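# Sort loose wooden strips into rows by colour

## Task

Place every loose wooden strip into the existing row that matches its colour, then open the grippers so nothing is still held.

## Robot and tools

Robot: two arms, left_arm and right_arm, each with six joints and a parallel two-finger gripper. Cameras cam_head_left and cam_head_right each give a 504x504 image.

Frame: every position in a result is in one shared scene frame, in metres. The origin sits on the table surface midway between the arms, +x runs out over the table, +z is up, and left_arm is on the +y side. The arm names do not tell you which side of an image to look at. Printed hand positions may be off from the truth, more so when an arm is stretched far. end_effector_position is the point between the finger pads, roughly 1 cm short of the fingertips; the fingers extend along the gripper's +z axis and close along its y axis. Orientation is given as a wxyz quaternion.

execute_actions takes actions: a list holding one action, one wait, or nothing.
- Empty list {"actions": []}: no command, just returns the state.
- Action {"rows": [...], "steps": n}: n from 1 to 15 control steps of 1/30 s (default 15). Each row is used for one step; if rows run out, the last one repeats. At most 15 rows.
- Wait {"steps": n}: no command, n up to 300; it returns once n steps have gone by since the previous result, and time spent writing counts toward that.
- Optional pictures: true/false decides whether images come back (they do by default).
A refused call sends nothing at all.

Each row is a single list of 14 numbers, each in [-1, 1], covering both arms even if one stays still: left_arm waist, shoulder, elbow, wrist pitch, wrist yaw, wrist roll, opening, then right_arm in that same order. The six joint values are offsets, not poses: they are measured from the joint angles in the most recent result that reported them (before any such result in the scene, and for later calls inside one reply, from wherever the arm is when the action begins). They are not added to the previous row. A value of 1.0 equals 1.264 rad for waist, 1.32 shoulder, 1.276 elbow, 1.83 wrist pitch, 1.686 wrist yaw, 2.022 wrist roll. Joint ranges in rad: waist -2.880 to 2.880, shoulder 0.000 to 3.142, elbow 0.000 to 3.019, wrist pitch -1.693 to 1.571, wrist yaw -1.571 to 1.571, wrist roll -2.094 to 2.094. Asking a joint more than 0.019 rad beyond its range end gets the call refused; the true end may differ from the listed one by up to 0.019 rad either way, and a request past it is clipped there, with a "joint sent to its limit" line (possibly about an earlier, still-running action). No such line does not prove there is room left. The opening value is absolute: +1 fully open, -1 shut.

Because offsets are relative to the last reported angles, sending zeros pulls the arm back to those angles; it is not a pause, and repeated zeros can let an arm droop. To keep an arm steady, in a reply's first call send the offset to the angles you want, then zeros in later calls, and enlarge the aim if a joint keeps falling short.

Speed: each joint's target is kept within a lead of its measured angle per step (waist 0.264, shoulder 0.32, elbow 0.276, wrist pitch 0.33, wrist yaw 0.186, wrist roll 0.522 rad), and if the targets would move the gripper more than 70 mm from where it is measured, all are scaled back. Big moves therefore take several actions. Between calls, arms keep heading for the last row sent until they have nearly stopped or a step is HELD; after that only a new action moves them further. Fingers already moving keep going.

Result lines: the state line gives left_arm | right_arm pose. Joint positions and Joint velocities list each arm's joints (rad, rad/s) then finger-pad gap (m, m/s; 0.094 when fully open). grip_measured is the finger opening on the command scale; each gripper reads up to about 1 mm off, consistently. "joint command not followed" means a clearance check altered or blocked joint targets on some steps while the rest of the row ran. HELD marks steps where your row was partly or wholly not sent. Joint torques follow the joint order, include offsets, scaling and noise, and are nonzero even with no contact. MOTOR HOT appears from 85 °C; at 100 °C the arm and its gripper go limp until cooled (OVER-TEMPERATURE FAULT) and the arm falls, so avoid holding loads longer than needed.

Gripping: fingers move so grip_measured matches the number you send (except near ±1). To keep hold of a strip, command about 0.03 below grip_measured for a firm grip, less for a gentler one. Pad force tops out around 50 to 62 N, less for parts under about 2 mm thick, with a short spike on contact.

zoom_image: camera (cam_head_left or cam_head_right) and region [x0, y0, x1, y1] in pixels of that camera's latest full image, origin top-left, no larger than 504 by 504; returns an enlarged view.

finished_scene: scene is the current scene's number; it ends that scene permanently, reports success, and gives the next task if any. Replying with no tool call ends everything.

Avoid: knocking or setting anything off the table (task fails), dropping strips, slamming or pushing hard, and letting the two arms collide or squeeze each other, which can end the scene. Expect occasional brief tugs on held parts or nudges to loose items. Finish with both grippers open.

Each tool is called after "Call:" by a JSON object that holds its "op" and its "data", one argument or row to a line.

## Session

I'll start by looking at the scene.

Call:
{"op": "execute_actions", "data": {
  "actions": []
}}

Scene clock: 0.00 s of 5700.00 s.
left_arm: end_effector_position=(+0.3682, +0.1929, +0.3855) grip_measured=+1.000 end_effector_quat_wxyz=(+0.658, -0.198, +0.692, +0.221) | right_arm: end_effector_position=(+0.3675, -0.8475, +0.2934) grip_measured=+1.000 end_effector_quat_wxyz=(+0.689, +0.149, +0.707, -0.061)
Joint positions: left_arm=[-0.609  0.813  0.672  0.048 -1.176 -0.042  0.094] | right_arm=[-1.118  1.852  1.392  0.393 -0.866  0.069  0.094]
Joint velocities: left_arm=[-0.015 -0.015 -0.017 -0.007  0.037 -0.051  0.   ] | right_arm=[ 0.005 -0.005 -0.017 -0.002  0.007  0.022  0.   ]
Joint torques (N m, as the arm reports them, + toward a larger angle): no reading

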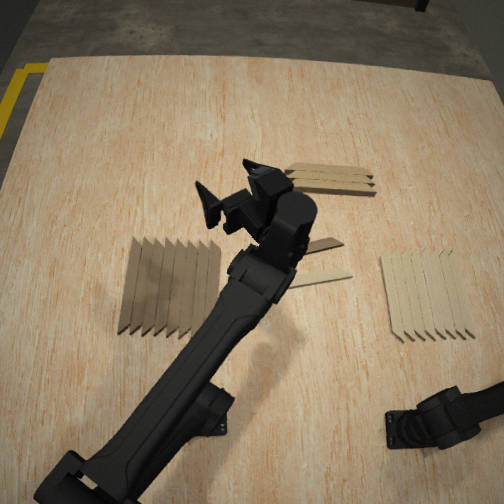

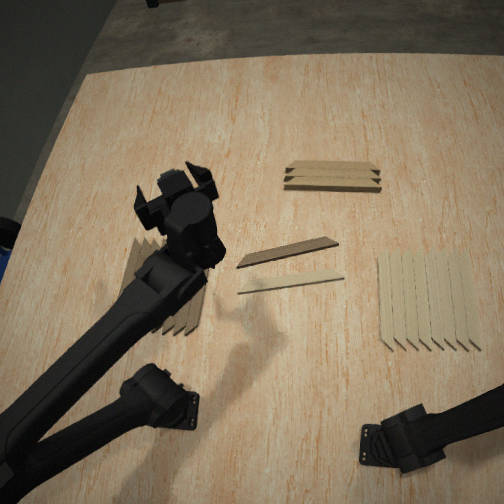

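Call:
{"op": "execute_actions", "data": {
  "actions": [
    {"rows": [[0.482, 0, 0, 0, 0.6975, 0.021, 1, 0.884, 0, 0, 0, 0.514, -0.034, 1]], "steps": 15}
  ],
  "pictures": false
}}

Call:
{"op": "execute_actions", "data": {
  "actions": [
    {"steps": 45}
  ]
}}

Scene clock: 52.17 s of 5700.00 s.
left_arm: end_effector_position=(+0.4397, +0.2585, +0.3759) grip_measured=+1.000 end_effector_quat_wxyz=(+0.674, -0.023, +0.739, +0.011) | right_arm: end_effector_position=(+0.5579, -0.7378, +0.2896) grip_measured=+1.000 end_effector_quat_wxyz=(+0.664, +0.211, +0.699, -0.163)
Joint positions: left_arm=[ 0.011  0.812  0.672  0.048 -0.003 -0.015  0.094] | right_arm=[-0.698  1.852  1.392  0.393 -0.209  0.038  0.094]
Joint velocities: left_arm=[-0.073  0.005 -0.007 -0.007  0.037 -0.066  0.   ] | right_arm=[ 1.118  0.005 -0.002 -0.002  1.033 -0.022  0.   ]
Joint torques (N m, as the arm reports them, + toward a larger angle): left_arm=[-1.74 -3.23 12.03  1.51  0.03  0.14] | right_arm=[ -1.64 -18.47  10.92   1.27  -0.21  -0.11]
Steps of this call (steps 1 to 90: nothing new was sent; then 48.67 s passed at rest; steps 91 to 105: all 15 steps of this action). Readings (joint positions):
91: left_arm=[-0.584 0.812 0.672 0.048 -1.080 -0.037] | right_arm=[-1.110 1.852 1.392 0.393 -0.826 0.066]
92: left_arm=[-0.527 0.812 0.672 0.048 -0.974 -0.031] | right_arm=[-1.102 1.852 1.392 0.393 -0.779 0.063]
94: left_arm=[-0.365 0.812 0.672 0.048 -0.773 -0.025] | right_arm=[-1.065 1.852 1.392 0.393 -0.689 0.058]
98: left_arm=[-0.032 0.812 0.672 0.048 -0.379 -0.019] | right_arm=[-0.952 1.852 1.392 0.393 -0.513 0.049]
105: the state above

Scene clock: 53.67 s of 5700.00 s.
left_arm: end_effector_position=(+0.4397, +0.2578, +0.3759) grip_measured=+1.000 end_effector_quat_wxyz=(+0.674, -0.022, +0.739, +0.011) | right_arm: end_effector_position=(+0.7412, -0.2801, +0.2894) grip_measured=+1.000 end_effector_quat_wxyz=(+0.683, +0.023, +0.730, -0.015)
Joint positions: left_arm=[ 0.01   0.812  0.672  0.048 -0.002 -0.013  0.094] | right_arm=[-0.007  1.852  1.392  0.393  0.     0.01   0.094]
Joint velocities: left_arm=[-0.015 -0.005 -0.002 -0.002 -0.007 -0.051  0.   ] | right_arm=[-0.005 -0.005  0.007 -0.032 -0.037 -0.022  0.   ]
Joint torques (N m, as the arm reports them, + toward a larger angle): left_arm=[-2.04 -3.26 12.    1.51  0.07  0.16] | right_arm=[ -1.53 -18.37  10.81   1.27  -0.04  -0.09]
Steps of this call (steps 1 to 45: the robot went on to your last target). Readings (joint positions):
1: left_arm=[0.010 0.812 0.672 0.048 -0.002 -0.014] | right_arm=[-0.659 1.852 1.392 0.393 -0.166 0.037]
2: left_arm=[0.010 0.812 0.672 0.048 -0.002 -0.014] | right_arm=[-0.620 1.852 1.392 0.393 -0.128 0.036]
4: left_arm=[0.010 0.812 0.672 0.048 -0.002 -0.014] | right_arm=[-0.544 1.852 1.392 0.393 -0.077 0.035]
8: left_arm=[0.010 0.812 0.672 0.048 -0.002 -0.014] | right_arm=[-0.393 1.852 1.392 0.393 -0.031 0.032]
45: the state above

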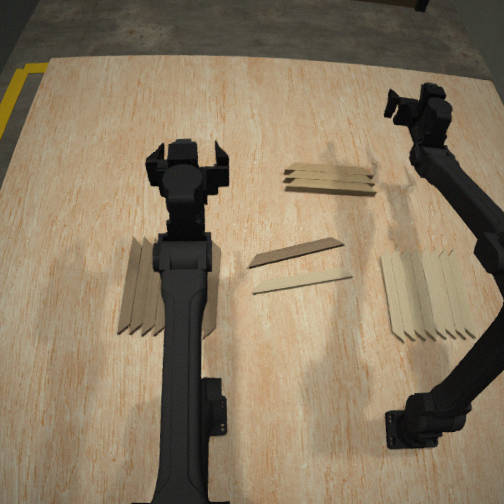

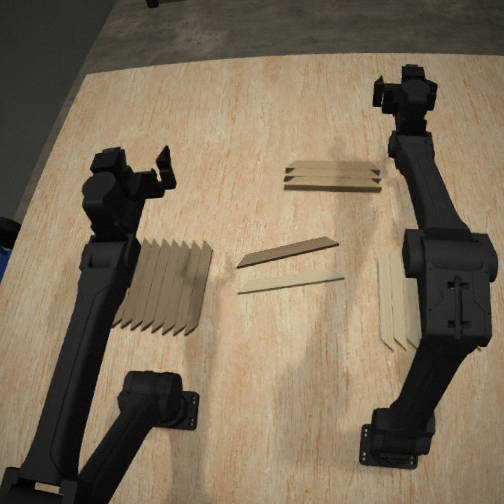

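Call:
{"op": "execute_actions", "data": {
  "actions": [
    {"rows": [[0, 0, 0, -0.546, 0, 0, 1, 0, 0, 0.392, 0, 0, 0, 1]], "steps": 15}
  ],
  "pictures": false
}}

Call:
{"op": "execute_actions", "data": {
  "actions": [
    {"steps": 30}
  ],
  "pictures": false
}}

Scene clock: 70.40 s of 5700.00 s.
left_arm: end_effector_position=(+0.3081, +0.2521, +0.1791) grip_measured=+1.000 end_effector_quat_wxyz=(+0.241, -0.028, +0.970, +0.005) | right_arm: end_effector_position=(+0.7734, -0.2818, +0.4467) grip_measured=+1.000 end_effector_quat_wxyz=(+0.773, +0.020, +0.634, -0.016)
Joint positions: left_arm=[ 0.01   0.808  0.664 -0.941 -0.002 -0.013  0.094] | right_arm=[-0.007  1.864  1.667  0.393  0.     0.01   0.094]
Joint velocities: left_arm=[-0.015 -0.005  0.007 -0.056 -0.051  0.007  0.   ] | right_arm=[-0.005  0.005  0.613  0.007 -0.081 -0.051  0.   ]
Joint torques (N m, as the arm reports them, + toward a larger angle): left_arm=[-1.21 -2.19 11.94  0.52 -0.02  0.  ] | right_arm=[ -2.18 -20.11  17.94   1.14  -0.05  -0.01]
Steps of this call (steps 1 to 15: the robot went on to your last target; steps 16 to 90: nothing new was sent; then 13.23 s passed at rest; steps 91 to 105: all 15 steps of this action). Readings (joint positions):
91: left_arm=[0.010 0.811 0.676 -0.015 -0.002 -0.013] | right_arm=[-0.007 1.852 1.398 0.393 0.000 0.010]
92: left_arm=[0.010 0.806 0.681 -0.120 -0.002 -0.013] | right_arm=[-0.007 1.856 1.409 0.393 0.000 0.010]
94: left_arm=[0.010 0.804 0.679 -0.339 -0.002 -0.013] | right_arm=[-0.007 1.862 1.443 0.393 0.000 0.010]
98: left_arm=[0.010 0.808 0.677 -0.772 -0.002 -0.013] | right_arm=[-0.007 1.864 1.520 0.393 0.000 0.010]
105: the state above

Scene clock: 71.40 s of 5700.00 s.
left_arm: end_effector_position=(+0.3079, +0.2521, +0.1790) grip_measured=+1.000 end_effector_quat_wxyz=(+0.240, -0.028, +0.970, +0.005) | right_arm: end_effector_position=(+0.7636, -0.2813, +0.5610) grip_measured=+1.000 end_effector_quat_wxyz=(+0.827, +0.018, +0.561, -0.018)
Joint positions: left_arm=[ 0.01   0.808  0.664 -0.942 -0.002 -0.013  0.094] | right_arm=[-0.007  1.851  1.837  0.393  0.     0.01   0.094]
Joint velocities: left_arm=[-0.015 -0.015  0.007 -0.002 -0.037  0.007  0.   ] | right_arm=[ 0.005  0.005 -0.017 -0.007  0.081 -0.081  0.   ]
Joint torques (N m, as the arm reports them, + toward a larger angle): left_arm=[-1.2  -2.25 11.93  0.46 -0.02  0.  ] | right_arm=[ -2.11 -19.27  17.17   1.04  -0.04  -0.01]
Steps of this call (steps 1 to 30: the robot went on to your last target). Readings (joint positions):
1: left_arm=[0.010 0.808 0.664 -0.942 -0.002 -0.013] | right_arm=[-0.007 1.864 1.688 0.393 0.000 0.010]
2: left_arm=[0.010 0.808 0.664 -0.942 -0.002 -0.013] | right_arm=[-0.007 1.864 1.708 0.393 0.000 0.010]
4: left_arm=[0.010 0.808 0.664 -0.942 -0.002 -0.013] | right_arm=[-0.007 1.864 1.748 0.393 0.000 0.010]
8: left_arm=[0.010 0.808 0.664 -0.942 -0.002 -0.013] | right_arm=[-0.007 1.863 1.818 0.393 0.000 0.010]
30: the state above
All arms were judged still, so your last target was given up. Only a new action makes them travel on or press farther. Fingers that are still opening or closing keep moving.

Call:
{"op": "execute_actions", "data": {
  "actions": [
    {"rows": [[-0.304, 0.3, 0.417, -0.1175, 0, 0, 1, 0.2188, -0.211, -0.5371, -0.8431, 0, 0, 1]], "steps": 15}
  ],
  "pictures": false
}}

Call:
{"op": "execute_actions", "data": {
  "actions": [
    {"steps": 40}
  ],
  "pictures": false
}}

Scene clock: 152.40 s of 5700.00 s.
left_arm: end_effector_position=(+0.4047, +0.1006, +0.2516) grip_measured=+1.000 end_effector_quat_wxyz=(+0.176, +0.157, +0.971, -0.030) | right_arm: end_effector_position=(+0.6464, -0.0954, +0.3206) grip_measured=+1.000 end_effector_quat_wxyz=(+0.557, -0.081, +0.824, +0.061)
Joint positions: left_arm=[-0.368  1.217  1.145 -1.14  -0.003 -0.013  0.094] | right_arm=[ 0.253  1.6    1.348 -0.13   0.001  0.01   0.094]
Joint velocities: left_arm=[-0.015 -0.122  0.359  0.007  0.007 -0.022  0.   ] | right_arm=[ 0.327 -0.151 -0.882 -1.189  0.022 -0.037  0.   ]
Joint torques (N m, as the arm reports them, + toward a larger angle): left_arm=[-1.79 -8.19 13.92 -0.02  0.02  0.  ] | right_arm=[ -3.51 -14.48  10.27   0.67  -0.05  -0.01]
Steps of this call (steps 1 to 90: nothing new was sent; then 77.50 s passed at rest; steps 91 to 105: all 15 steps of this action). Readings (joint positions):
91: left_arm=[-0.005 0.825 0.680 -0.975 -0.008 -0.013] | right_arm=[-0.003 1.843 1.824 0.376 0.002 0.010]
92: left_arm=[-0.045 0.866 0.714 -1.026 -0.009 -0.013] | right_arm=[0.003 1.823 1.794 0.344 0.003 0.010]
94: left_arm=[-0.146 0.981 0.795 -1.079 -0.009 -0.013] | right_arm=[0.029 1.780 1.726 0.277 0.003 0.010]
98: left_arm=[-0.306 1.165 0.954 -1.116 -0.004 -0.013] | right_arm=[0.115 1.693 1.589 0.133 0.003 0.010]
105: the state above

Scene clock: 153.73 s of 5700.00 s.
left_arm: end_effector_position=(+0.4047, +0.1006, +0.2611) grip_measured=+1.000 end_effector_quat_wxyz=(+0.184, +0.157, +0.970, -0.031) | right_arm: end_effector_position=(+0.3890, -0.1387, +0.0973) grip_measured=+1.000 end_effector_quat_wxyz=(-0.004, -0.110, +0.994, -0.001)
Joint positions: left_arm=[-0.368  1.206  1.158 -1.148 -0.003 -0.013  0.094] | right_arm=[ 0.277  1.587  1.14  -1.133  0.     0.01   0.094]
Joint velocities: left_arm=[-0.015 -0.015 -0.012  0.002 -0.066  0.051  0.   ] | right_arm=[-0.005  0.005  0.002  0.002  0.037 -0.037  0.   ]
Joint torques (N m, as the arm reports them, + toward a larger angle): left_arm=[-1.77 -7.72 14.96  0.27  0.02  0.  ] | right_arm=[ -2.59 -13.15  10.19  -0.74  -0.06  -0.01]
Steps of this call (steps 1 to 30: the robot went on to your last target; steps 31 to 40: nothing new was sent). Readings (joint positions):
1: left_arm=[-0.368 1.213 1.154 -1.140 -0.003 -0.013] | right_arm=[0.262 1.596 1.318 -0.174 0.001 0.010]
2: left_arm=[-0.368 1.210 1.158 -1.140 -0.003 -0.013] | right_arm=[0.269 1.594 1.289 -0.224 0.000 0.010]
4: left_arm=[-0.368 1.206 1.158 -1.144 -0.003 -0.013] | right_arm=[0.277 1.593 1.238 -0.347 0.000 0.010]
8: left_arm=[-0.368 1.206 1.158 -1.148 -0.003 -0.013] | right_arm=[0.277 1.593 1.165 -0.724 0.000 0.010]
40: the state above
All arms were judged still, so your last target was given up. Only a new action makes them travel on or press farther. Fingers that are still opening or closing keep moving.

Call:
{"op": "execute_actions", "data": {
  "actions": [
    {"rows": [[-0.005, 0.306, 0.05, -0.005, 0, 0, 1, 0, -0.008, 0.012, -0.005, 0, 0, 1]], "steps": 15}
  ],
  "pictures": false
}}

Call:
{"op": "execute_actions", "data": {
  "actions": [
    {"steps": 20}
  ]
}}

Scene clock: 162.93 s of 5700.00 s.
left_arm: end_effector_position=(+0.4291, +0.0921, +0.0755) grip_measured=+1.000 end_effector_quat_wxyz=(-0.034, +0.160, +0.987, +0.007) | right_arm: end_effector_position=(+0.3890, -0.1387, +0.0973) grip_measured=+1.000 end_effector_quat_wxyz=(-0.004, -0.110, +0.994, -0.001)
Joint positions: left_arm=[-0.368  1.672  1.182 -1.15  -0.003 -0.013  0.094] | right_arm=[ 0.277  1.587  1.14  -1.133  0.     0.01   0.094]
Joint velocities: left_arm=[ 0.005 -0.239 -0.012 -0.007  0.022  0.007  0.   ] | right_arm=[-0.015 -0.005 -0.022 -0.017 -0.037 -0.081  0.   ]
Joint torques (N m, as the arm reports them, + toward a larger angle): left_arm=[ -1.8  -15.63  12.92  -0.36  -0.02   0.  ] | right_arm=[ -2.07 -12.82  10.63  -0.48  -0.05  -0.01]
Steps of this call (steps 1 to 90: nothing new was sent; then 5.70 s passed at rest; steps 91 to 105: all 15 steps of this action). Readings (joint positions):
91: left_arm=[-0.368 1.218 1.159 -1.150 -0.003 -0.013] | right_arm=[0.277 1.587 1.140 -1.133 0.000 0.010]
92: left_arm=[-0.368 1.240 1.168 -1.150 -0.003 -0.013] | right_arm=[0.277 1.587 1.140 -1.133 0.000 0.010]
94: left_arm=[-0.368 1.318 1.180 -1.150 -0.003 -0.013] | right_arm=[0.277 1.587 1.140 -1.133 0.000 0.010]
98: left_arm=[-0.368 1.527 1.182 -1.150 -0.003 -0.013] | right_arm=[0.277 1.587 1.140 -1.133 0.000 0.010]
105: the state above

Scene clock: 163.60 s of 5700.00 s.
left_arm: end_effector_position=(+0.4313, +0.0914, +0.0977) grip_measured=+1.000 end_effector_quat_wxyz=(-0.008, +0.160, +0.987, +0.003) | right_arm: end_effector_position=(+0.3890, -0.1387, +0.0973) grip_measured=+1.000 end_effector_quat_wxyz=(-0.004, -0.110, +0.994, -0.001)
Joint positions: left_arm=[-0.368  1.62   1.182 -1.15  -0.003 -0.013  0.094] | right_arm=[ 0.277  1.587  1.14  -1.133  0.     0.01   0.094]
Joint velocities: left_arm=[-0.005  0.005  0.017 -0.002  0.037 -0.007  0.   ] | right_arm=[-0.015 -0.015  0.002  0.002 -0.007  0.007  0.   ]
Joint torques (N m, as the arm reports them, + toward a larger angle): left_arm=[ -1.75 -12.35  13.26  -0.28  -0.02   0.  ] | right_arm=[ -2.14 -12.76  10.61  -0.47  -0.05  -0.01]
Steps of this call (steps 1 to 20: the robot went on to your last target). Readings (joint positions):
1: left_arm=[-0.368 1.663 1.182 -1.150 -0.003 -0.013] | right_arm=[0.277 1.587 1.140 -1.133 0.000 0.010]
2: left_arm=[-0.368 1.653 1.182 -1.150 -0.003 -0.013] | right_arm=[0.277 1.587 1.140 -1.133 0.000 0.010]
4: left_arm=[-0.368 1.635 1.182 -1.150 -0.003 -0.013] | right_arm=[0.277 1.587 1.140 -1.133 0.000 0.010]
8: left_arm=[-0.368 1.620 1.182 -1.150 -0.003 -0.013] | right_arm=[0.277 1.587 1.140 -1.133 0.000 0.010]
20: the state above

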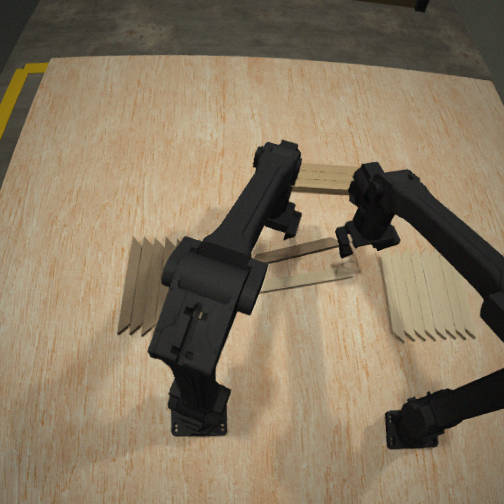

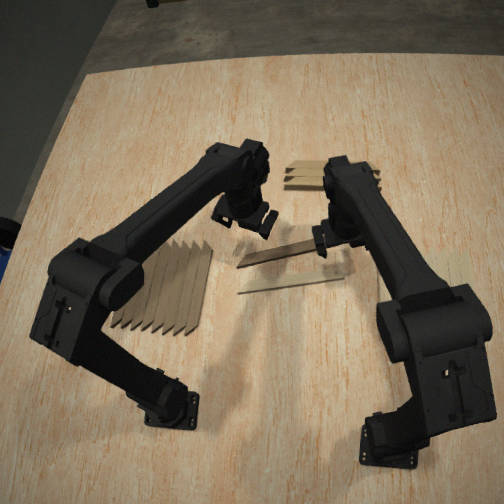

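Call:
{"op": "zoom_image", "data": {
  "camera": "cam_head_left",
  "region": [180, 140, 480, 360]
}}

Call:
{"op": "zoom_image", "data": {
  "camera": "cam_head_right",
  "region": [100, 140, 400, 360]
}}

Region (180, 140, 480, 360) of cam_head_left's 504x504 image, scaled by 1.680, with more detail than that image has; it fills the top 370 rows of this view, and the rest is white.

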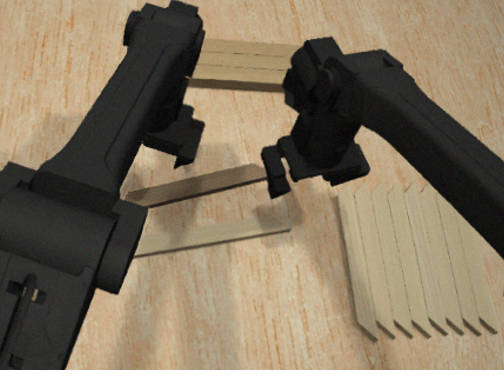

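Region (100, 140, 400, 360) of cam_head_right's 504x504 image, scaled by 1.680, with more detail than that image has; it fills the top 370 rows of this view, and the rest is white.

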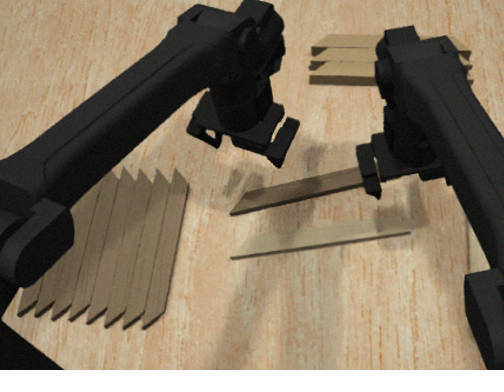

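Call:
{"op": "execute_actions", "data": {
  "actions": [
    {"rows": [[0, 0, 0.01, 0, 0, -0.25, 1, 0, -0.005, 0.01, 0, 0, 0.25, 1]], "steps": 15}
  ],
  "pictures": false
}}

Scene clock: 284.10 s of 5700.00 s.
left_arm: end_effector_position=(+0.4313, +0.0914, +0.0977) grip_measured=+1.000 end_effector_quat_wxyz=(-0.007, -0.076, +0.997, +0.005) | right_arm: end_effector_position=(+0.3890, -0.1387, +0.0973) grip_measured=+1.000 end_effector_quat_wxyz=(-0.004, +0.128, +0.992, -0.002)
Joint positions: left_arm=[-0.368  1.62   1.182 -1.15  -0.003 -0.487  0.094] | right_arm=[ 0.277  1.587  1.14  -1.133  0.     0.488  0.094]
Joint velocities: left_arm=[-0.005 -0.005  0.002 -0.007  0.037 -0.11   0.   ] | right_arm=[-0.005 -0.005 -0.002  0.017  0.007  0.125  0.   ]
Joint torques (N m, as the arm reports them, + toward a larger angle): left_arm=[ -0.91 -11.78  10.6   -0.05  -0.07  -0.15] | right_arm=[ -1.59 -12.41  10.36  -0.19   0.     0.09]
Steps of this call (steps 1 to 15: the robot went on to your last target; steps 16 to 90: nothing new was sent; then 117.00 s passed at rest; steps 91 to 105: all 15 steps of this action). Readings (joint positions):
91: left_arm=[-0.368 1.620 1.182 -1.150 -0.003 -0.093] | right_arm=[0.277 1.587 1.140 -1.133 0.000 0.090]
92: left_arm=[-0.368 1.620 1.182 -1.150 -0.003 -0.176] | right_arm=[0.277 1.587 1.140 -1.133 0.000 0.174]
94: left_arm=[-0.368 1.620 1.182 -1.150 -0.003 -0.295] | right_arm=[0.277 1.587 1.140 -1.133 0.000 0.294]
98: left_arm=[-0.368 1.620 1.182 -1.150 -0.003 -0.420] | right_arm=[0.277 1.587 1.140 -1.133 0.000 0.420]
105: the state above

Call:
{"op": "execute_actions", "data": {
  "actions": [
    {"rows": [[0, 0.0466, -0.0649, 0.088, 0, -0.793, 1, 0, 0.0478, -0.0656, 0.085, 0, 0.718, 1]], "steps": 15}
  ],
  "pictures": false
}}

Call:
{"op": "execute_actions", "data": {
  "actions": [
    {"steps": 25}
  ]
}}

Scene clock: 316.03 s of 5700.00 s.
left_arm: end_effector_position=(+0.4281, +0.0925, +0.0414) grip_measured=+1.000 end_effector_quat_wxyz=(+0.003, +0.694, -0.720, -0.008) | right_arm: end_effector_position=(+0.3818, -0.1404, +0.0380) grip_measured=+1.000 end_effector_quat_wxyz=(-0.008, +0.701, +0.713, -0.013)
Joint positions: left_arm=[-0.368  1.686  1.099 -1.    -0.003 -1.869  0.094] | right_arm=[ 0.277  1.663  1.057 -0.995  0.     1.784  0.094]
Joint velocities: left_arm=[-0.005  0.005 -0.007 -0.002  0.022 -1.37   0.   ] | right_arm=[-0.005 -0.005 -0.002  0.017  0.022  1.048  0.   ]
Joint torques (N m, as the arm reports them, + toward a larger angle): left_arm=[ -1.32 -12.11   8.59   0.26  -0.12  -0.12] | right_arm=[ -2.44 -13.73   8.13   0.33   0.03   0.08]
joint sent to its limit (left arm) — the command would take joint 6 (wrist roll) past its lower limit, so that joint was sent only as far as its limit.
Steps of this call (steps 1 to 30: the robot went on to your last target; steps 31 to 90: nothing new was sent; then 28.43 s passed at rest; steps 91 to 105: all 15 steps of this action). Readings (joint positions):
91: left_arm=[-0.368 1.621 1.170 -1.119 -0.003 -0.587] | right_arm=[0.277 1.588 1.129 -1.104 0.000 0.588]
92: left_arm=[-0.368 1.621 1.154 -1.070 -0.003 -0.686] | right_arm=[0.277 1.590 1.113 -1.058 0.000 0.688]
94: left_arm=[-0.368 1.639 1.126 -1.021 -0.003 -0.883] | right_arm=[0.277 1.609 1.085 -1.013 0.000 0.887]
98: left_arm=[-0.368 1.680 1.100 -1.005 -0.003 -1.277] | right_arm=[0.277 1.657 1.060 -0.999 0.000 1.284]
105: the state above

Scene clock: 316.87 s of 5700.00 s.
left_arm: end_effector_position=(+0.4282, +0.0924, +0.0414) grip_measured=+1.000 end_effector_quat_wxyz=(+0.002, +0.764, -0.645, -0.008) | right_arm: end_effector_position=(+0.3818, -0.1404, +0.0380) grip_measured=+1.000 end_effector_quat_wxyz=(-0.007, +0.750, +0.661, -0.014)
Joint positions: left_arm=[-0.368  1.686  1.099 -1.    -0.003 -2.074  0.094] | right_arm=[ 0.277  1.663  1.057 -0.995  0.     1.929  0.094]
Joint velocities: left_arm=[-0.024 -0.015 -0.002 -0.007  0.007 -0.037  0.   ] | right_arm=[-0.005 -0.005  0.022  0.007 -0.081  0.081  0.   ]
Joint torques (N m, as the arm reports them, + toward a larger angle): left_arm=[ -1.21 -12.07   8.56   0.18  -0.11  -0.16] | right_arm=[ -2.09 -13.21   8.08   0.27   0.04   0.1 ]
joint sent to its limit (left arm) — the command would take joint 6 (wrist roll) past its lower limit, so that joint was sent only as far as its limit.
Steps of this call (steps 1 to 25: the robot went on to your last target). Readings (joint positions):
1: left_arm=[-0.368 1.686 1.099 -1.000 -0.003 -1.911] | right_arm=[0.277 1.663 1.057 -0.995 0.000 1.814]
2: left_arm=[-0.368 1.686 1.099 -1.000 -0.003 -1.944] | right_arm=[0.277 1.663 1.057 -0.995 0.000 1.837]
4: left_arm=[-0.368 1.686 1.099 -1.000 -0.003 -1.991] | right_arm=[0.277 1.663 1.057 -0.995 0.000 1.870]
8: left_arm=[-0.368 1.686 1.099 -1.000 -0.003 -2.041] | right_arm=[0.277 1.663 1.057 -0.995 0.000 1.906]
25: the state above

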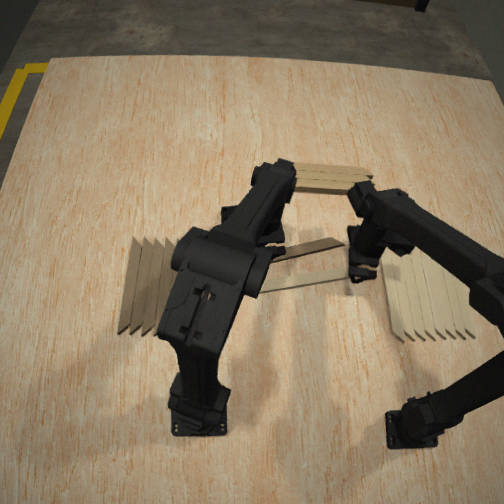

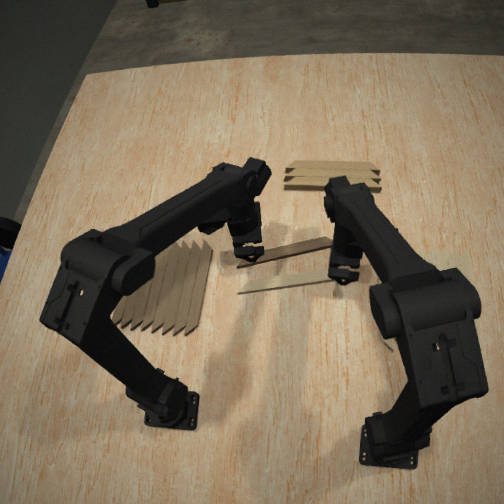

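Call:
{"op": "zoom_image", "data": {
  "camera": "cam_head_right",
  "region": [190, 190, 400, 330]
}}

Call:
{"op": "zoom_image", "data": {
  "camera": "cam_head_left",
  "region": [210, 190, 420, 330]
}}

Region (190, 190, 400, 330) of cam_head_right's 504x504 image, scaled by 2.400, with more detail than that image has.

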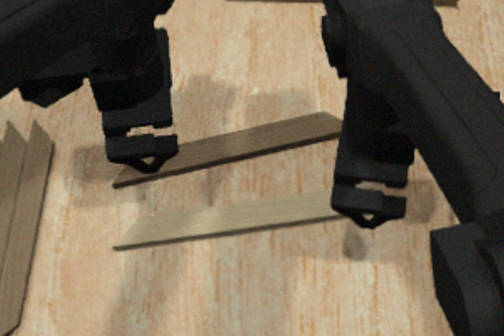

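Region (210, 190, 420, 330) of cam_head_left's 504x504 image, scaled by 2.400, with more detail than that image has.

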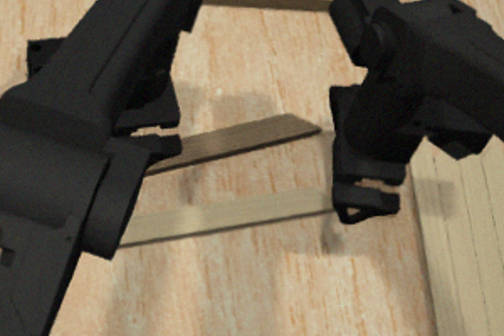

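Call:
{"op": "execute_actions", "data": {
  "actions": [
    {"rows": [[-0.0598, -0.0373, -0.052, 0.018, 0, 0, 0.0, 0.1437, -0.0142, -0.0145, 0.0162, 0, -0.0317, 0.0]], "steps": 15}
  ],
  "pictures": false
}}

Call:
{"op": "execute_actions", "data": {
  "actions": [
    {"steps": 15}
  ]
}}

Scene clock: 380.80 s of 5700.00 s.
left_arm: end_effector_position=(+0.3961, +0.0696, +0.0327) grip_measured=+0.003 end_effector_quat_wxyz=(+0.003, +0.739, -0.673, -0.015) | right_arm: end_effector_position=(+0.3565, -0.0623, +0.0368) grip_measured=+0.002 end_effector_quat_wxyz=(-0.005, +0.665, +0.747, -0.009)
Joint positions: left_arm=[-0.444  1.659  1.035 -0.978 -0.004 -2.075  0.047] | right_arm=[ 0.467  1.662  1.052 -0.981 -0.001  1.877  0.047]
Joint velocities: left_arm=[-0.005 -0.005  0.002  0.002 -0.022 -0.022 -0.   ] | right_arm=[-0.171 -0.005 -0.002 -0.002  0.022 -0.022 -0.001]
Joint torques (N m, as the arm reports them, + toward a larger angle): left_arm=[ -1.11 -12.86   7.98   0.19  -0.09   0.01] | right_arm=[ -1.87 -13.66   6.82   0.21   0.06  -0.12]
joint sent to its limit (left arm) — the command would take joint 6 (wrist roll) past its lower limit, so that joint was sent only as far as its limit.
Steps of this call (steps 1 to 15: the robot went on to your last target; steps 16 to 90: nothing new was sent; then 60.43 s passed at rest; steps 91 to 105: all 15 steps of this action). Readings (joint positions):
91: left_arm=[-0.372 1.683 1.091 -0.992 -0.004 -2.075] | right_arm=[0.287 1.663 1.056 -0.993 0.004 1.922]
92: left_arm=[-0.379 1.676 1.076 -0.981 -0.004 -2.075] | right_arm=[0.308 1.662 1.054 -0.989 0.006 1.913]
94: left_arm=[-0.406 1.663 1.048 -0.979 -0.004 -2.075] | right_arm=[0.379 1.662 1.052 -0.984 0.004 1.899]
98: left_arm=[-0.443 1.660 1.035 -0.979 -0.004 -2.075] | right_arm=[0.491 1.662 1.052 -0.981 -0.002 1.885]
105: the state above

Scene clock: 381.30 s of 5700.00 s.
left_arm: end_effector_position=(+0.3961, +0.0696, +0.0327) grip_measured=+0.003 end_effector_quat_wxyz=(+0.003, +0.739, -0.673, -0.015) | right_arm: end_effector_position=(+0.3580, -0.0657, +0.0368) grip_measured=+0.002 end_effector_quat_wxyz=(-0.005, +0.668, +0.744, -0.009)
Joint positions: left_arm=[-0.444  1.659  1.035 -0.978 -0.004 -2.075  0.047] | right_arm=[ 0.458  1.662  1.052 -0.981 -0.001  1.875  0.047]
Joint velocities: left_arm=[ 0.005 -0.015  0.012 -0.007  0.007  0.037 -0.001] | right_arm=[-0.005 -0.005 -0.007 -0.017 -0.037 -0.007 -0.001]
Joint torques (N m, as the arm reports them, + toward a larger angle): left_arm=[ -1.15 -12.87   7.96   0.21  -0.08   0.  ] | right_arm=[ -2.17 -13.53   6.9    0.21   0.09  -0.09]
Steps of this call (steps 1 to 15: the robot went on to your last target). Readings (joint positions):
1: left_arm=[-0.444 1.659 1.035 -0.978 -0.004 -2.075] | right_arm=[0.462 1.662 1.052 -0.981 -0.001 1.877]
2: left_arm=[-0.444 1.659 1.035 -0.978 -0.004 -2.075] | right_arm=[0.459 1.662 1.052 -0.981 -0.001 1.876]
4: left_arm=[-0.444 1.659 1.035 -0.978 -0.004 -2.075] | right_arm=[0.458 1.662 1.052 -0.981 -0.001 1.876]
8: left_arm=[-0.444 1.659 1.035 -0.978 -0.004 -2.075] | right_arm=[0.458 1.662 1.052 -0.981 -0.001 1.875]
15: the state above
All arms were judged still, so your last target was given up. Only a new action makes them travel on or press farther. Fingers that are still opening or closing keep moving.

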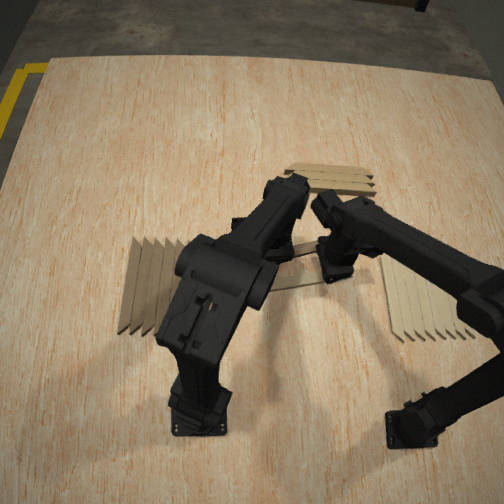

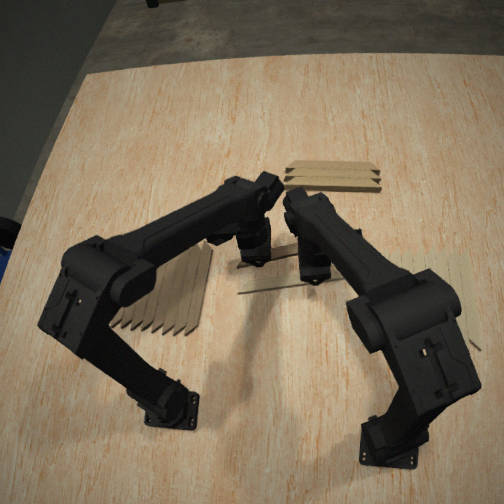

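Call:
{"op": "zoom_image", "data": {
  "camera": "cam_head_right",
  "region": [210, 200, 370, 320]
}}

Call:
{"op": "zoom_image", "data": {
  "camera": "cam_head_left",
  "region": [230, 200, 390, 320]
}}

Region (210, 200, 370, 320) of cam_head_right's 504x504 image, scaled by 3.150, with more detail than that image has; it fills the top 378 rows of this view, and the rest is white.

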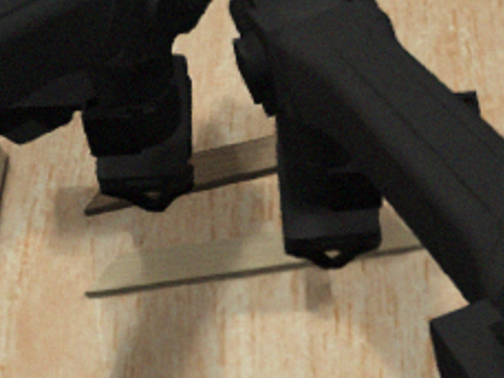

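Region (230, 200, 390, 320) of cam_head_left's 504x504 image, scaled by 3.150, with more detail than that image has; it fills the top 378 rows of this view, and the rest is white.

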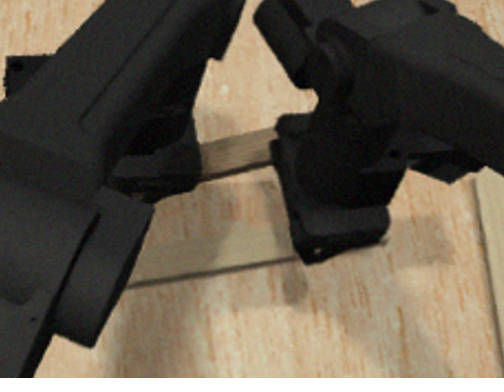

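Call:
{"op": "execute_actions", "data": {
  "actions": [
    {"rows": [[0, 0.0136, -0.0251, 0.052, 0, 0, 0.0, 0, 0.0, -0.0497, 0.056, 0, 0, 0.0]], "steps": 15}
  ]
}}

Scene clock: 415.63 s of 5700.00 s.
left_arm: end_effector_position=(+0.4035, +0.0664, +0.0231) grip_measured=+0.003 end_effector_quat_wxyz=(-0.005, +0.739, -0.673, +0.010) | right_arm: end_effector_position=(+0.3510, -0.0687, +0.0191) grip_measured=+0.002 end_effector_quat_wxyz=(+0.001, +0.668, +0.744, +0.003)
Joint positions: left_arm=[-0.444  1.663  1.009 -0.894 -0.004 -2.075  0.047] | right_arm=[ 0.458  1.66   0.991 -0.897 -0.001  1.875  0.047]
Joint velocities: left_arm=[-0.024 -0.005 -0.027  0.007 -0.051 -0.066  0.   ] | right_arm=[-0.015 -0.015  0.012  0.012  0.022 -0.007 -0.   ]
Joint torques (N m, as the arm reports them, + toward a larger angle): left_arm=[ -1.26 -10.3    7.52   0.31  -0.11   0.  ] | right_arm=[ -2.15 -11.61   7.46   0.35   0.03  -0.01]
Steps of this call (steps 1 to 90: nothing new was sent; then 30.83 s passed at rest; steps 91 to 105: all 15 steps of this action). Readings (joint positions):
91: left_arm=[-0.444 1.659 1.030 -0.961 -0.004 -2.075] | right_arm=[0.458 1.661 1.043 -0.962 -0.001 1.875]
92: left_arm=[-0.444 1.659 1.024 -0.934 -0.004 -2.075] | right_arm=[0.458 1.659 1.030 -0.933 -0.001 1.875]
94: left_arm=[-0.444 1.662 1.015 -0.906 -0.004 -2.075] | right_arm=[0.458 1.659 1.007 -0.907 -0.001 1.875]
98: left_arm=[-0.444 1.663 1.009 -0.896 -0.004 -2.075] | right_arm=[0.458 1.660 0.991 -0.901 -0.001 1.875]
105: the state above

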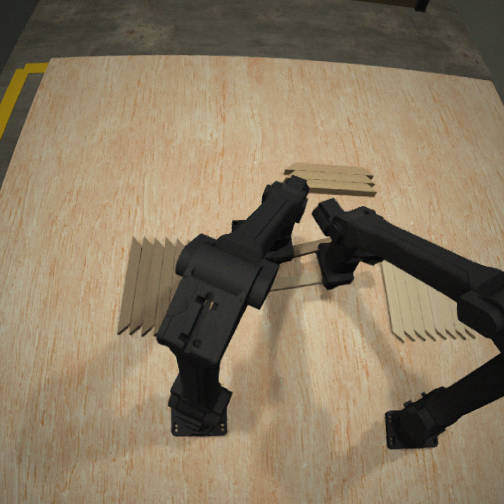

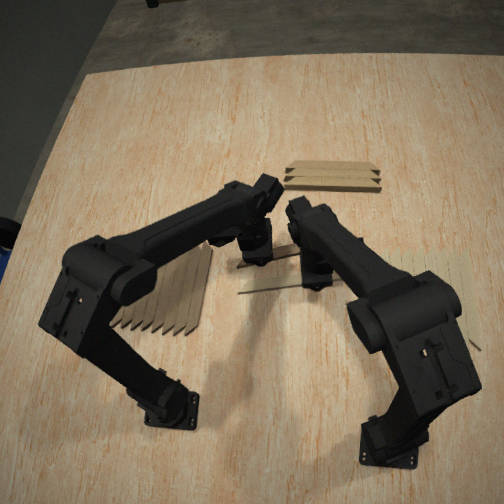

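Call:
{"op": "zoom_image", "data": {
  "camera": "cam_head_right",
  "region": [210, 200, 370, 320]
}}

Region (210, 200, 370, 320) of cam_head_right's 504x504 image, scaled by 3.150, with more detail than that image has; it fills the top 378 rows of this view, and the rest is white.

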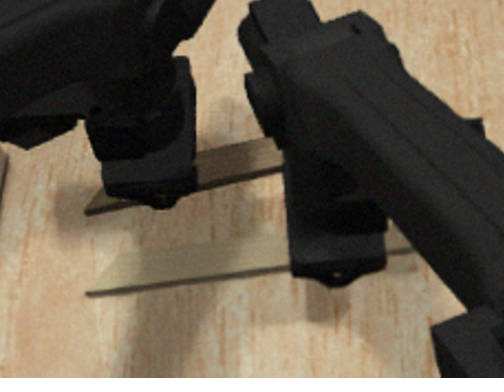

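Call:
{"op": "execute_actions", "data": {
  "actions": [
    {"rows": [[0, 0.021, 0, 0, 0, 0, 0.0, 0, 0.014, 0, 0, 0, 0, 0.0]], "steps": 15}
  ],
  "pictures": false
}}

Scene clock: 441.90 s of 5700.00 s.
left_arm: end_effector_position=(+0.4023, +0.0669, +0.0181) grip_measured=+0.003 end_effector_quat_wxyz=(-0.003, +0.739, -0.673, +0.004) | right_arm: end_effector_position=(+0.3508, -0.0688, +0.0181) grip_measured=+0.002 end_effector_quat_wxyz=(+0.000, +0.668, +0.744, +0.002)
Joint positions: left_arm=[-0.444  1.676  1.009 -0.894 -0.004 -2.075  0.047] | right_arm=[ 0.458  1.662  0.991 -0.897 -0.001  1.875  0.047]
Joint velocities: left_arm=[-0.005 -0.005 -0.002  0.002 -0.022  0.095  0.   ] | right_arm=[ 0.005 -0.005 -0.007 -0.002  0.037  0.007 -0.   ]
Joint torques (N m, as the arm reports them, + toward a larger angle): left_arm=[ -1.29 -10.26   8.02  -0.14  -0.1    0.  ] | right_arm=[ -2.16 -10.14   7.81  -0.23   0.03   0.  ]
Steps of this call (steps 1 to 15: the robot went on to your last target; steps 16 to 90: nothing new was sent; then 22.77 s passed at rest; steps 91 to 105: all 15 steps of this action). Readings (joint positions):
91: left_arm=[-0.444 1.664 1.009 -0.894 -0.004 -2.075] | right_arm=[0.458 1.661 0.991 -0.897 -0.001 1.875]
92: left_arm=[-0.444 1.665 1.009 -0.894 -0.004 -2.075] | right_arm=[0.458 1.661 0.991 -0.897 -0.001 1.875]
94: left_arm=[-0.444 1.669 1.009 -0.894 -0.004 -2.075] | right_arm=[0.458 1.662 0.991 -0.897 -0.001 1.875]
98: left_arm=[-0.444 1.675 1.009 -0.894 -0.004 -2.075] | right_arm=[0.458 1.662 0.991 -0.897 -0.001 1.875]
105: the state above

Call:
{"op": "execute_actions", "data": {
  "actions": [
    {"rows": [[0, 0.0227, 0, 0, 0, 0, 0.0, 0, 0.0235, 0, 0, 0, 0, 0.0]], "steps": 15}
  ],
  "pictures": false
}}

Scene clock: 456.07 s of 5700.00 s.
left_arm: end_effector_position=(+0.4010, +0.0675, +0.0131) grip_measured=+0.003 end_effector_quat_wxyz=(-0.001, +0.739, -0.673, -0.001) | right_arm: end_effector_position=(+0.3507, -0.0689, +0.0178) grip_measured=+0.001 end_effector_quat_wxyz=(+0.000, +0.668, +0.744, +0.001)
Joint positions: left_arm=[-0.444  1.688  1.009 -0.894 -0.004 -2.075  0.047] | right_arm=[ 0.458  1.663  0.991 -0.897 -0.001  1.875  0.047]
Joint velocities: left_arm=[-0.005  0.005  0.002  0.007 -0.007  0.022 -0.001] | right_arm=[-0.005 -0.005 -0.007  0.012 -0.037 -0.037  0.001]
Joint torques (N m, as the arm reports them, + toward a larger angle): left_arm=[ -1.21 -10.24   7.95  -0.16  -0.11   0.01] | right_arm=[-2.06 -9.08  7.8  -0.26  0.03 -0.01]
Steps of this call (steps 1 to 15: the robot went on to your last target; steps 16 to 90: nothing new was sent; then 10.67 s passed at rest; steps 91 to 105: all 15 steps of this action). Readings (joint positions):
91: left_arm=[-0.444 1.676 1.009 -0.894 -0.004 -2.075] | right_arm=[0.458 1.663 0.991 -0.897 -0.001 1.875]
92: left_arm=[-0.444 1.678 1.009 -0.894 -0.004 -2.075] | right_arm=[0.458 1.663 0.991 -0.897 -0.001 1.875]
94: left_arm=[-0.444 1.682 1.009 -0.894 -0.004 -2.075] | right_arm=[0.458 1.663 0.991 -0.897 -0.001 1.875]
98: left_arm=[-0.444 1.688 1.009 -0.894 -0.004 -2.075] | right_arm=[0.458 1.663 0.991 -0.897 -0.001 1.875]
105: the state above

Call:
{"op": "execute_actions", "data": {
  "actions": []
}}

Call:
{"op": "zoom_image", "data": {
  "camera": "cam_head_left",
  "region": [250, 210, 390, 310]
}}

Call:
{"op": "zoom_image", "data": {
  "camera": "cam_head_right",
  "region": [220, 210, 360, 310]
}}

Scene clock: 466.87 s of 5700.00 s.
left_arm: end_effector_position=(+0.4010, +0.0675, +0.0131) grip_measured=+0.003 end_effector_quat_wxyz=(-0.001, +0.739, -0.673, -0.001) | right_arm: end_effector_position=(+0.3507, -0.0689, +0.0178) grip_measured=+0.001 end_effector_quat_wxyz=(+0.000, +0.668, +0.744, +0.001)
Joint positions: left_arm=[-0.444  1.688  1.009 -0.894 -0.004 -2.075  0.047] | right_arm=[ 0.458  1.663  0.991 -0.897 -0.001  1.875  0.047]
Joint velocities: left_arm=[-0.005  0.005 -0.007 -0.007  0.007 -0.051  0.   ] | right_arm=[-0.005 -0.005  0.002 -0.017  0.095  0.037  0.001]
Joint torques (N m, as the arm reports them, + toward a larger angle): left_arm=[ -1.18 -10.18   7.94  -0.15  -0.11   0.  ] | right_arm=[-2.16 -9.08  7.81 -0.23  0.02  0.  ]
Steps of this call (steps 1 to 15: the robot went on to your last target; steps 16 to 90: nothing new was sent; then 7.80 s passed at rest). Readings (joint positions):
1: left_arm=[-0.444 1.688 1.009 -0.894 -0.004 -2.075] | right_arm=[0.458 1.663 0.991 -0.897 -0.001 1.875]
2: left_arm=[-0.444 1.688 1.009 -0.894 -0.004 -2.075] | right_arm=[0.458 1.663 0.991 -0.897 -0.001 1.875]
4: left_arm=[-0.444 1.688 1.009 -0.894 -0.004 -2.075] | right_arm=[0.458 1.663 0.991 -0.897 -0.001 1.875]
8: left_arm=[-0.444 1.688 1.009 -0.894 -0.004 -2.075] | right_arm=[0.458 1.663 0.991 -0.897 -0.001 1.875]
90: the state above
All arms were judged still, so your last target was given up. Only a new action makes them travel on or press farther. Fingers that are still opening or closing keep moving.

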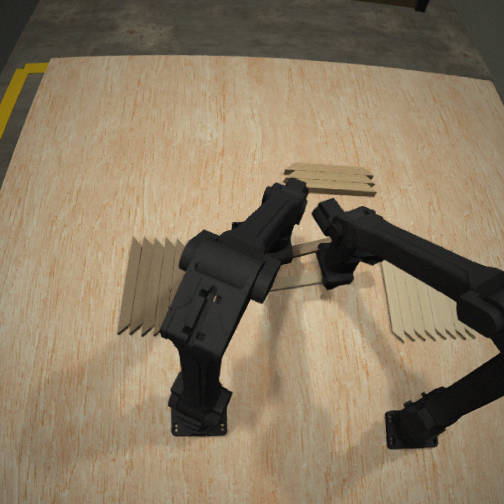

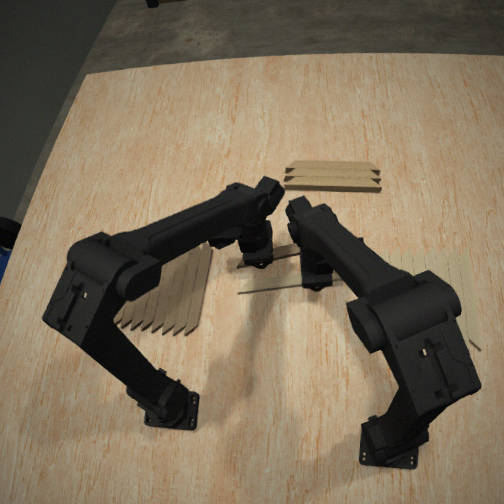

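Region (250, 210, 390, 310) of cam_head_left's 504x504 image, scaled by 3.600, with more detail than that image has; it fills the top 360 rows of this view, and the rest is white.

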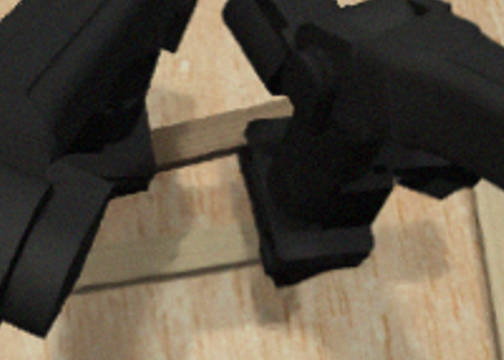

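Region (220, 210, 360, 310) of cam_head_right's 504x504 image, scaled by 3.600, with more detail than that image has; it fills the top 360 rows of this view, and the rest is white.

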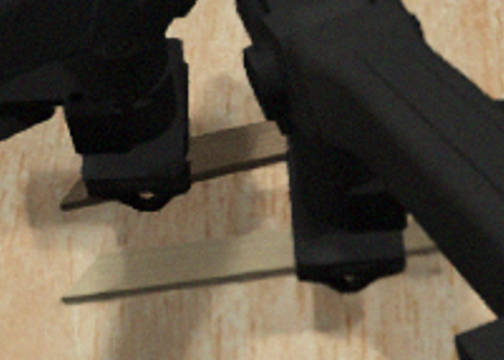

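Call:
{"op": "execute_actions", "data": {
  "actions": [
    {"rows": [[0, 0, 0, 0, 0, 0, -0.6, 0, -0.03, 0, 0, 0, 0, 0.0], [0, 0, 0, 0, 0, 0, -0.6, 0, -0.03, 0, 0, 0, 0, 0.0], [0, 0, 0, 0, 0, 0, -0.6, 0, -0.03, 0, 0, 0, 0, 0.0], [0, 0, 0, 0, 0, 0, -0.6, 0, -0.03, 0, 0, 0, 0, 0.0], [0, 0, 0, 0, 0, 0, -0.6, 0, -0.03, 0, 0, 0, 0, 0.0], [0, 0, 0, 0, 0, 0, -0.6, 0, -0.03, 0, 0, 0, 0, 0.0], [0, 0, 0, 0, 0, 0, -0.6, 0, -0.03, 0, 0.02, 0, 0, 0.3]], "steps": 15}
  ],
  "pictures": false
}}

Call:
{"op": "execute_actions", "data": {
  "actions": [
    {"steps": 15}
  ],
  "pictures": false
}}

Scene clock: 486.30 s of 5700.00 s.
left_arm: end_effector_position=(+0.4009, +0.0675, +0.0131) grip_measured=-0.407 end_effector_quat_wxyz=(-0.001, +0.739, -0.674, -0.002) | right_arm: end_effector_position=(+0.3574, -0.0659, +0.0301) grip_measured=+0.298 end_effector_quat_wxyz=(+0.010, +0.667, +0.744, +0.023)
Joint positions: left_arm=[-0.444  1.688  1.009 -0.894 -0.004 -2.074  0.028] | right_arm=[ 0.458  1.633  0.991 -0.879 -0.001  1.875  0.061]
Joint velocities: left_arm=[-0.005 -0.005 -0.027  0.007  0.022  0.081 -0.001] | right_arm=[ 0.005  0.005 -0.002  0.007  0.022  0.022 -0.001]
Joint torques (N m, as the arm reports them, + toward a larger angle): left_arm=[ -1.27 -11.37   7.92  -0.13  -0.1   -0.01] | right_arm=[ -2.06 -12.11   8.13   0.47   0.03  -0.01]
Steps of this call (steps 1 to 90: nothing new was sent; then 15.93 s passed at rest; steps 91 to 105: all 15 steps of this action). Readings (joint positions):
91: left_arm=[-0.444 1.688 1.009 -0.894 -0.004 -2.075] | right_arm=[0.458 1.660 0.991 -0.897 -0.001 1.875]
92: left_arm=[-0.444 1.688 1.009 -0.894 -0.004 -2.075] | right_arm=[0.458 1.657 0.991 -0.897 -0.001 1.875]
94: left_arm=[-0.444 1.688 1.009 -0.894 -0.004 -2.074] | right_arm=[0.458 1.648 0.991 -0.897 -0.001 1.875]
98: left_arm=[-0.444 1.688 1.009 -0.894 -0.004 -2.074] | right_arm=[0.458 1.634 0.991 -0.889 -0.001 1.875]
105: the state above

Scene clock: 486.80 s of 5700.00 s.
left_arm: end_effector_position=(+0.4009, +0.0675, +0.0131) grip_measured=-0.407 end_effector_quat_wxyz=(-0.001, +0.739, -0.674, -0.002) | right_arm: end_effector_position=(+0.3574, -0.0659, +0.0301) grip_measured=+0.298 end_effector_quat_wxyz=(+0.010, +0.667, +0.744, +0.023)
Joint positions: left_arm=[-0.444  1.688  1.009 -0.894 -0.004 -2.074  0.028] | right_arm=[ 0.458  1.633  0.991 -0.879 -0.001  1.875  0.061]
Joint velocities: left_arm=[-0.015 -0.005 -0.012  0.002 -0.007  0.007 -0.001] | right_arm=[-0.005  0.005  0.002 -0.002  0.022  0.022  0.   ]
Joint torques (N m, as the arm reports them, + toward a larger angle): left_arm=[ -1.26 -11.36   7.94  -0.16  -0.1   -0.01] | right_arm=[ -2.12 -12.21   8.21   0.44   0.04  -0.01]
Steps of this call (steps 1 to 15: the robot went on to your last target). Readings (joint positions):
1: left_arm=[-0.444 1.688 1.009 -0.894 -0.004 -2.074] | right_arm=[0.458 1.633 0.991 -0.879 -0.001 1.875]
2: left_arm=[-0.444 1.688 1.009 -0.894 -0.004 -2.074] | right_arm=[0.458 1.633 0.991 -0.879 -0.001 1.875]
4: left_arm=[-0.444 1.688 1.009 -0.894 -0.004 -2.074] | right_arm=[0.458 1.633 0.991 -0.879 -0.001 1.875]
8: left_arm=[-0.444 1.688 1.009 -0.894 -0.004 -2.074] | right_arm=[0.458 1.633 0.991 -0.879 -0.001 1.875]
15: the state above
All arms were judged still, so your last target was given up. Only a new action makes them travel on or press farther. Fingers that are still opening or closing keep moving.

Call:
{"op": "execute_actions", "data": {
  "actions": [
    {"rows": [[0, -0.049, 0, 0, 0, 0, -0.45, 0, 0.038, 0, 0, 0, 0, 0.3]], "steps": 15}
  ],
  "pictures": false
}}

Scene clock: 514.47 s of 5700.00 s.
left_arm: end_effector_position=(+0.4054, +0.0655, +0.0329) grip_measured=-0.407 end_effector_quat_wxyz=(-0.009, +0.739, -0.673, +0.021) | right_arm: end_effector_position=(+0.3549, -0.0671, +0.0180) grip_measured=+0.299 end_effector_quat_wxyz=(+0.004, +0.668, +0.744, +0.009)
Joint positions: left_arm=[-0.444  1.639  1.009 -0.894 -0.004 -2.074  0.028] | right_arm=[ 0.458  1.663  0.992 -0.879 -0.001  1.875  0.061]
Joint velocities: left_arm=[-0.005  0.005  0.012 -0.007  0.007  0.081 -0.   ] | right_arm=[-0.005  0.005 -0.002 -0.022 -0.037 -0.007  0.   ]
Joint torques (N m, as the arm reports them, + toward a larger angle): left_arm=[ -1.23 -12.38   8.47  -0.03  -0.11   0.  ] | right_arm=[ -2.19 -10.24   7.74  -0.15   0.02  -0.02]
Steps of this call (steps 1 to 90: nothing new was sent; then 24.17 s passed at rest; steps 91 to 105: all 15 steps of this action). Readings (joint positions):
91: left_arm=[-0.444 1.685 1.009 -0.894 -0.004 -2.074] | right_arm=[0.458 1.635 0.991 -0.879 -0.001 1.875]
92: left_arm=[-0.444 1.681 1.009 -0.894 -0.004 -2.074] | right_arm=[0.458 1.640 0.991 -0.879 -0.001 1.875]
94: left_arm=[-0.444 1.667 1.009 -0.894 -0.004 -2.074] | right_arm=[0.458 1.656 0.991 -0.879 -0.001 1.875]
98: left_arm=[-0.444 1.642 1.009 -0.894 -0.004 -2.074] | right_arm=[0.458 1.663 0.992 -0.879 -0.001 1.875]
105: the state above

Call:
{"op": "execute_actions", "data": {
  "actions": [
    {"rows": [[0, 0, 0, 0, 0, 0, -0.45, 0, -0.012, 0, 0, 0, 0, -0.6]], "steps": 15}
  ],
  "pictures": false
}}

Call:
{"op": "execute_actions", "data": {
  "actions": [
    {"steps": 10}
  ],
  "pictures": false
}}

Scene clock: 526.50 s of 5700.00 s.
left_arm: end_effector_position=(+0.4054, +0.0655, +0.0329) grip_measured=-0.407 end_effector_quat_wxyz=(-0.009, +0.739, -0.673, +0.021) | right_arm: end_effector_position=(+0.3550, -0.0670, +0.0186) grip_measured=-0.436 end_effector_quat_wxyz=(+0.004, +0.668, +0.744, +0.010)
Joint positions: left_arm=[-0.444  1.639  1.009 -0.894 -0.004 -2.074  0.028] | right_arm=[ 0.458  1.662  0.992 -0.879 -0.001  1.875  0.027]
Joint velocities: left_arm=[-0.005 -0.005 -0.002 -0.017 -0.022 -0.037 -0.001] | right_arm=[ 0.005 -0.005  0.012  0.027 -0.037 -0.081  0.   ]
Joint torques (N m, as the arm reports them, + toward a larger angle): left_arm=[ -1.22 -11.07   8.33  -0.05  -0.11   0.01] | right_arm=[ -2.14 -12.77   7.81  -0.25   0.03   0.  ]
Steps of this call (steps 1 to 15: the robot went on to your last target; steps 16 to 90: nothing new was sent; then 8.53 s passed at rest; steps 91 to 105: all 15 steps of this action). Readings (joint positions):
91: left_arm=[-0.444 1.639 1.009 -0.894 -0.004 -2.074] | right_arm=[0.458 1.662 0.992 -0.879 -0.001 1.875]
92: left_arm=[-0.444 1.639 1.009 -0.894 -0.004 -2.074] | right_arm=[0.458 1.662 0.992 -0.879 -0.001 1.875]
94: left_arm=[-0.444 1.639 1.009 -0.894 -0.004 -2.074] | right_arm=[0.458 1.662 0.992 -0.879 -0.001 1.875]
98: left_arm=[-0.444 1.639 1.009 -0.894 -0.004 -2.074] | right_arm=[0.458 1.662 0.992 -0.879 -0.001 1.875]
105: the state above

Scene clock: 526.83 s of 5700.00 s.
left_arm: end_effector_position=(+0.4054, +0.0655, +0.0329) grip_measured=-0.407 end_effector_quat_wxyz=(-0.009, +0.739, -0.673, +0.021) | right_arm: end_effector_position=(+0.3550, -0.0670, +0.0186) grip_measured=-0.436 end_effector_quat_wxyz=(+0.004, +0.668, +0.744, +0.010)
Joint positions: left_arm=[-0.444  1.639  1.009 -0.894 -0.004 -2.074  0.028] | right_arm=[ 0.458  1.662  0.992 -0.879 -0.001  1.875  0.027]
Joint velocities: left_arm=[ 0.015 -0.005  0.007  0.002  0.037 -0.095  0.   ] | right_arm=[-0.015 -0.005 -0.012  0.017 -0.051 -0.007 -0.   ]
Joint torques (N m, as the arm reports them, + toward a larger angle): left_arm=[ -1.25 -11.07   8.34  -0.05  -0.11   0.  ] | right_arm=[ -2.17 -12.82   7.82  -0.24   0.04  -0.01]
Steps of this call (steps 1 to 10: the robot went on to your last target). Readings (joint positions):
1: left_arm=[-0.444 1.639 1.009 -0.894 -0.004 -2.074] | right_arm=[0.458 1.662 0.992 -0.879 -0.001 1.875]
2: left_arm=[-0.444 1.639 1.009 -0.894 -0.004 -2.074] | right_arm=[0.458 1.662 0.992 -0.879 -0.001 1.875]
4: left_arm=[-0.444 1.639 1.009 -0.894 -0.004 -2.074] | right_arm=[0.458 1.662 0.992 -0.879 -0.001 1.875]
8: left_arm=[-0.444 1.639 1.009 -0.894 -0.004 -2.074] | right_arm=[0.458 1.662 0.992 -0.879 -0.001 1.875]
10: the state above


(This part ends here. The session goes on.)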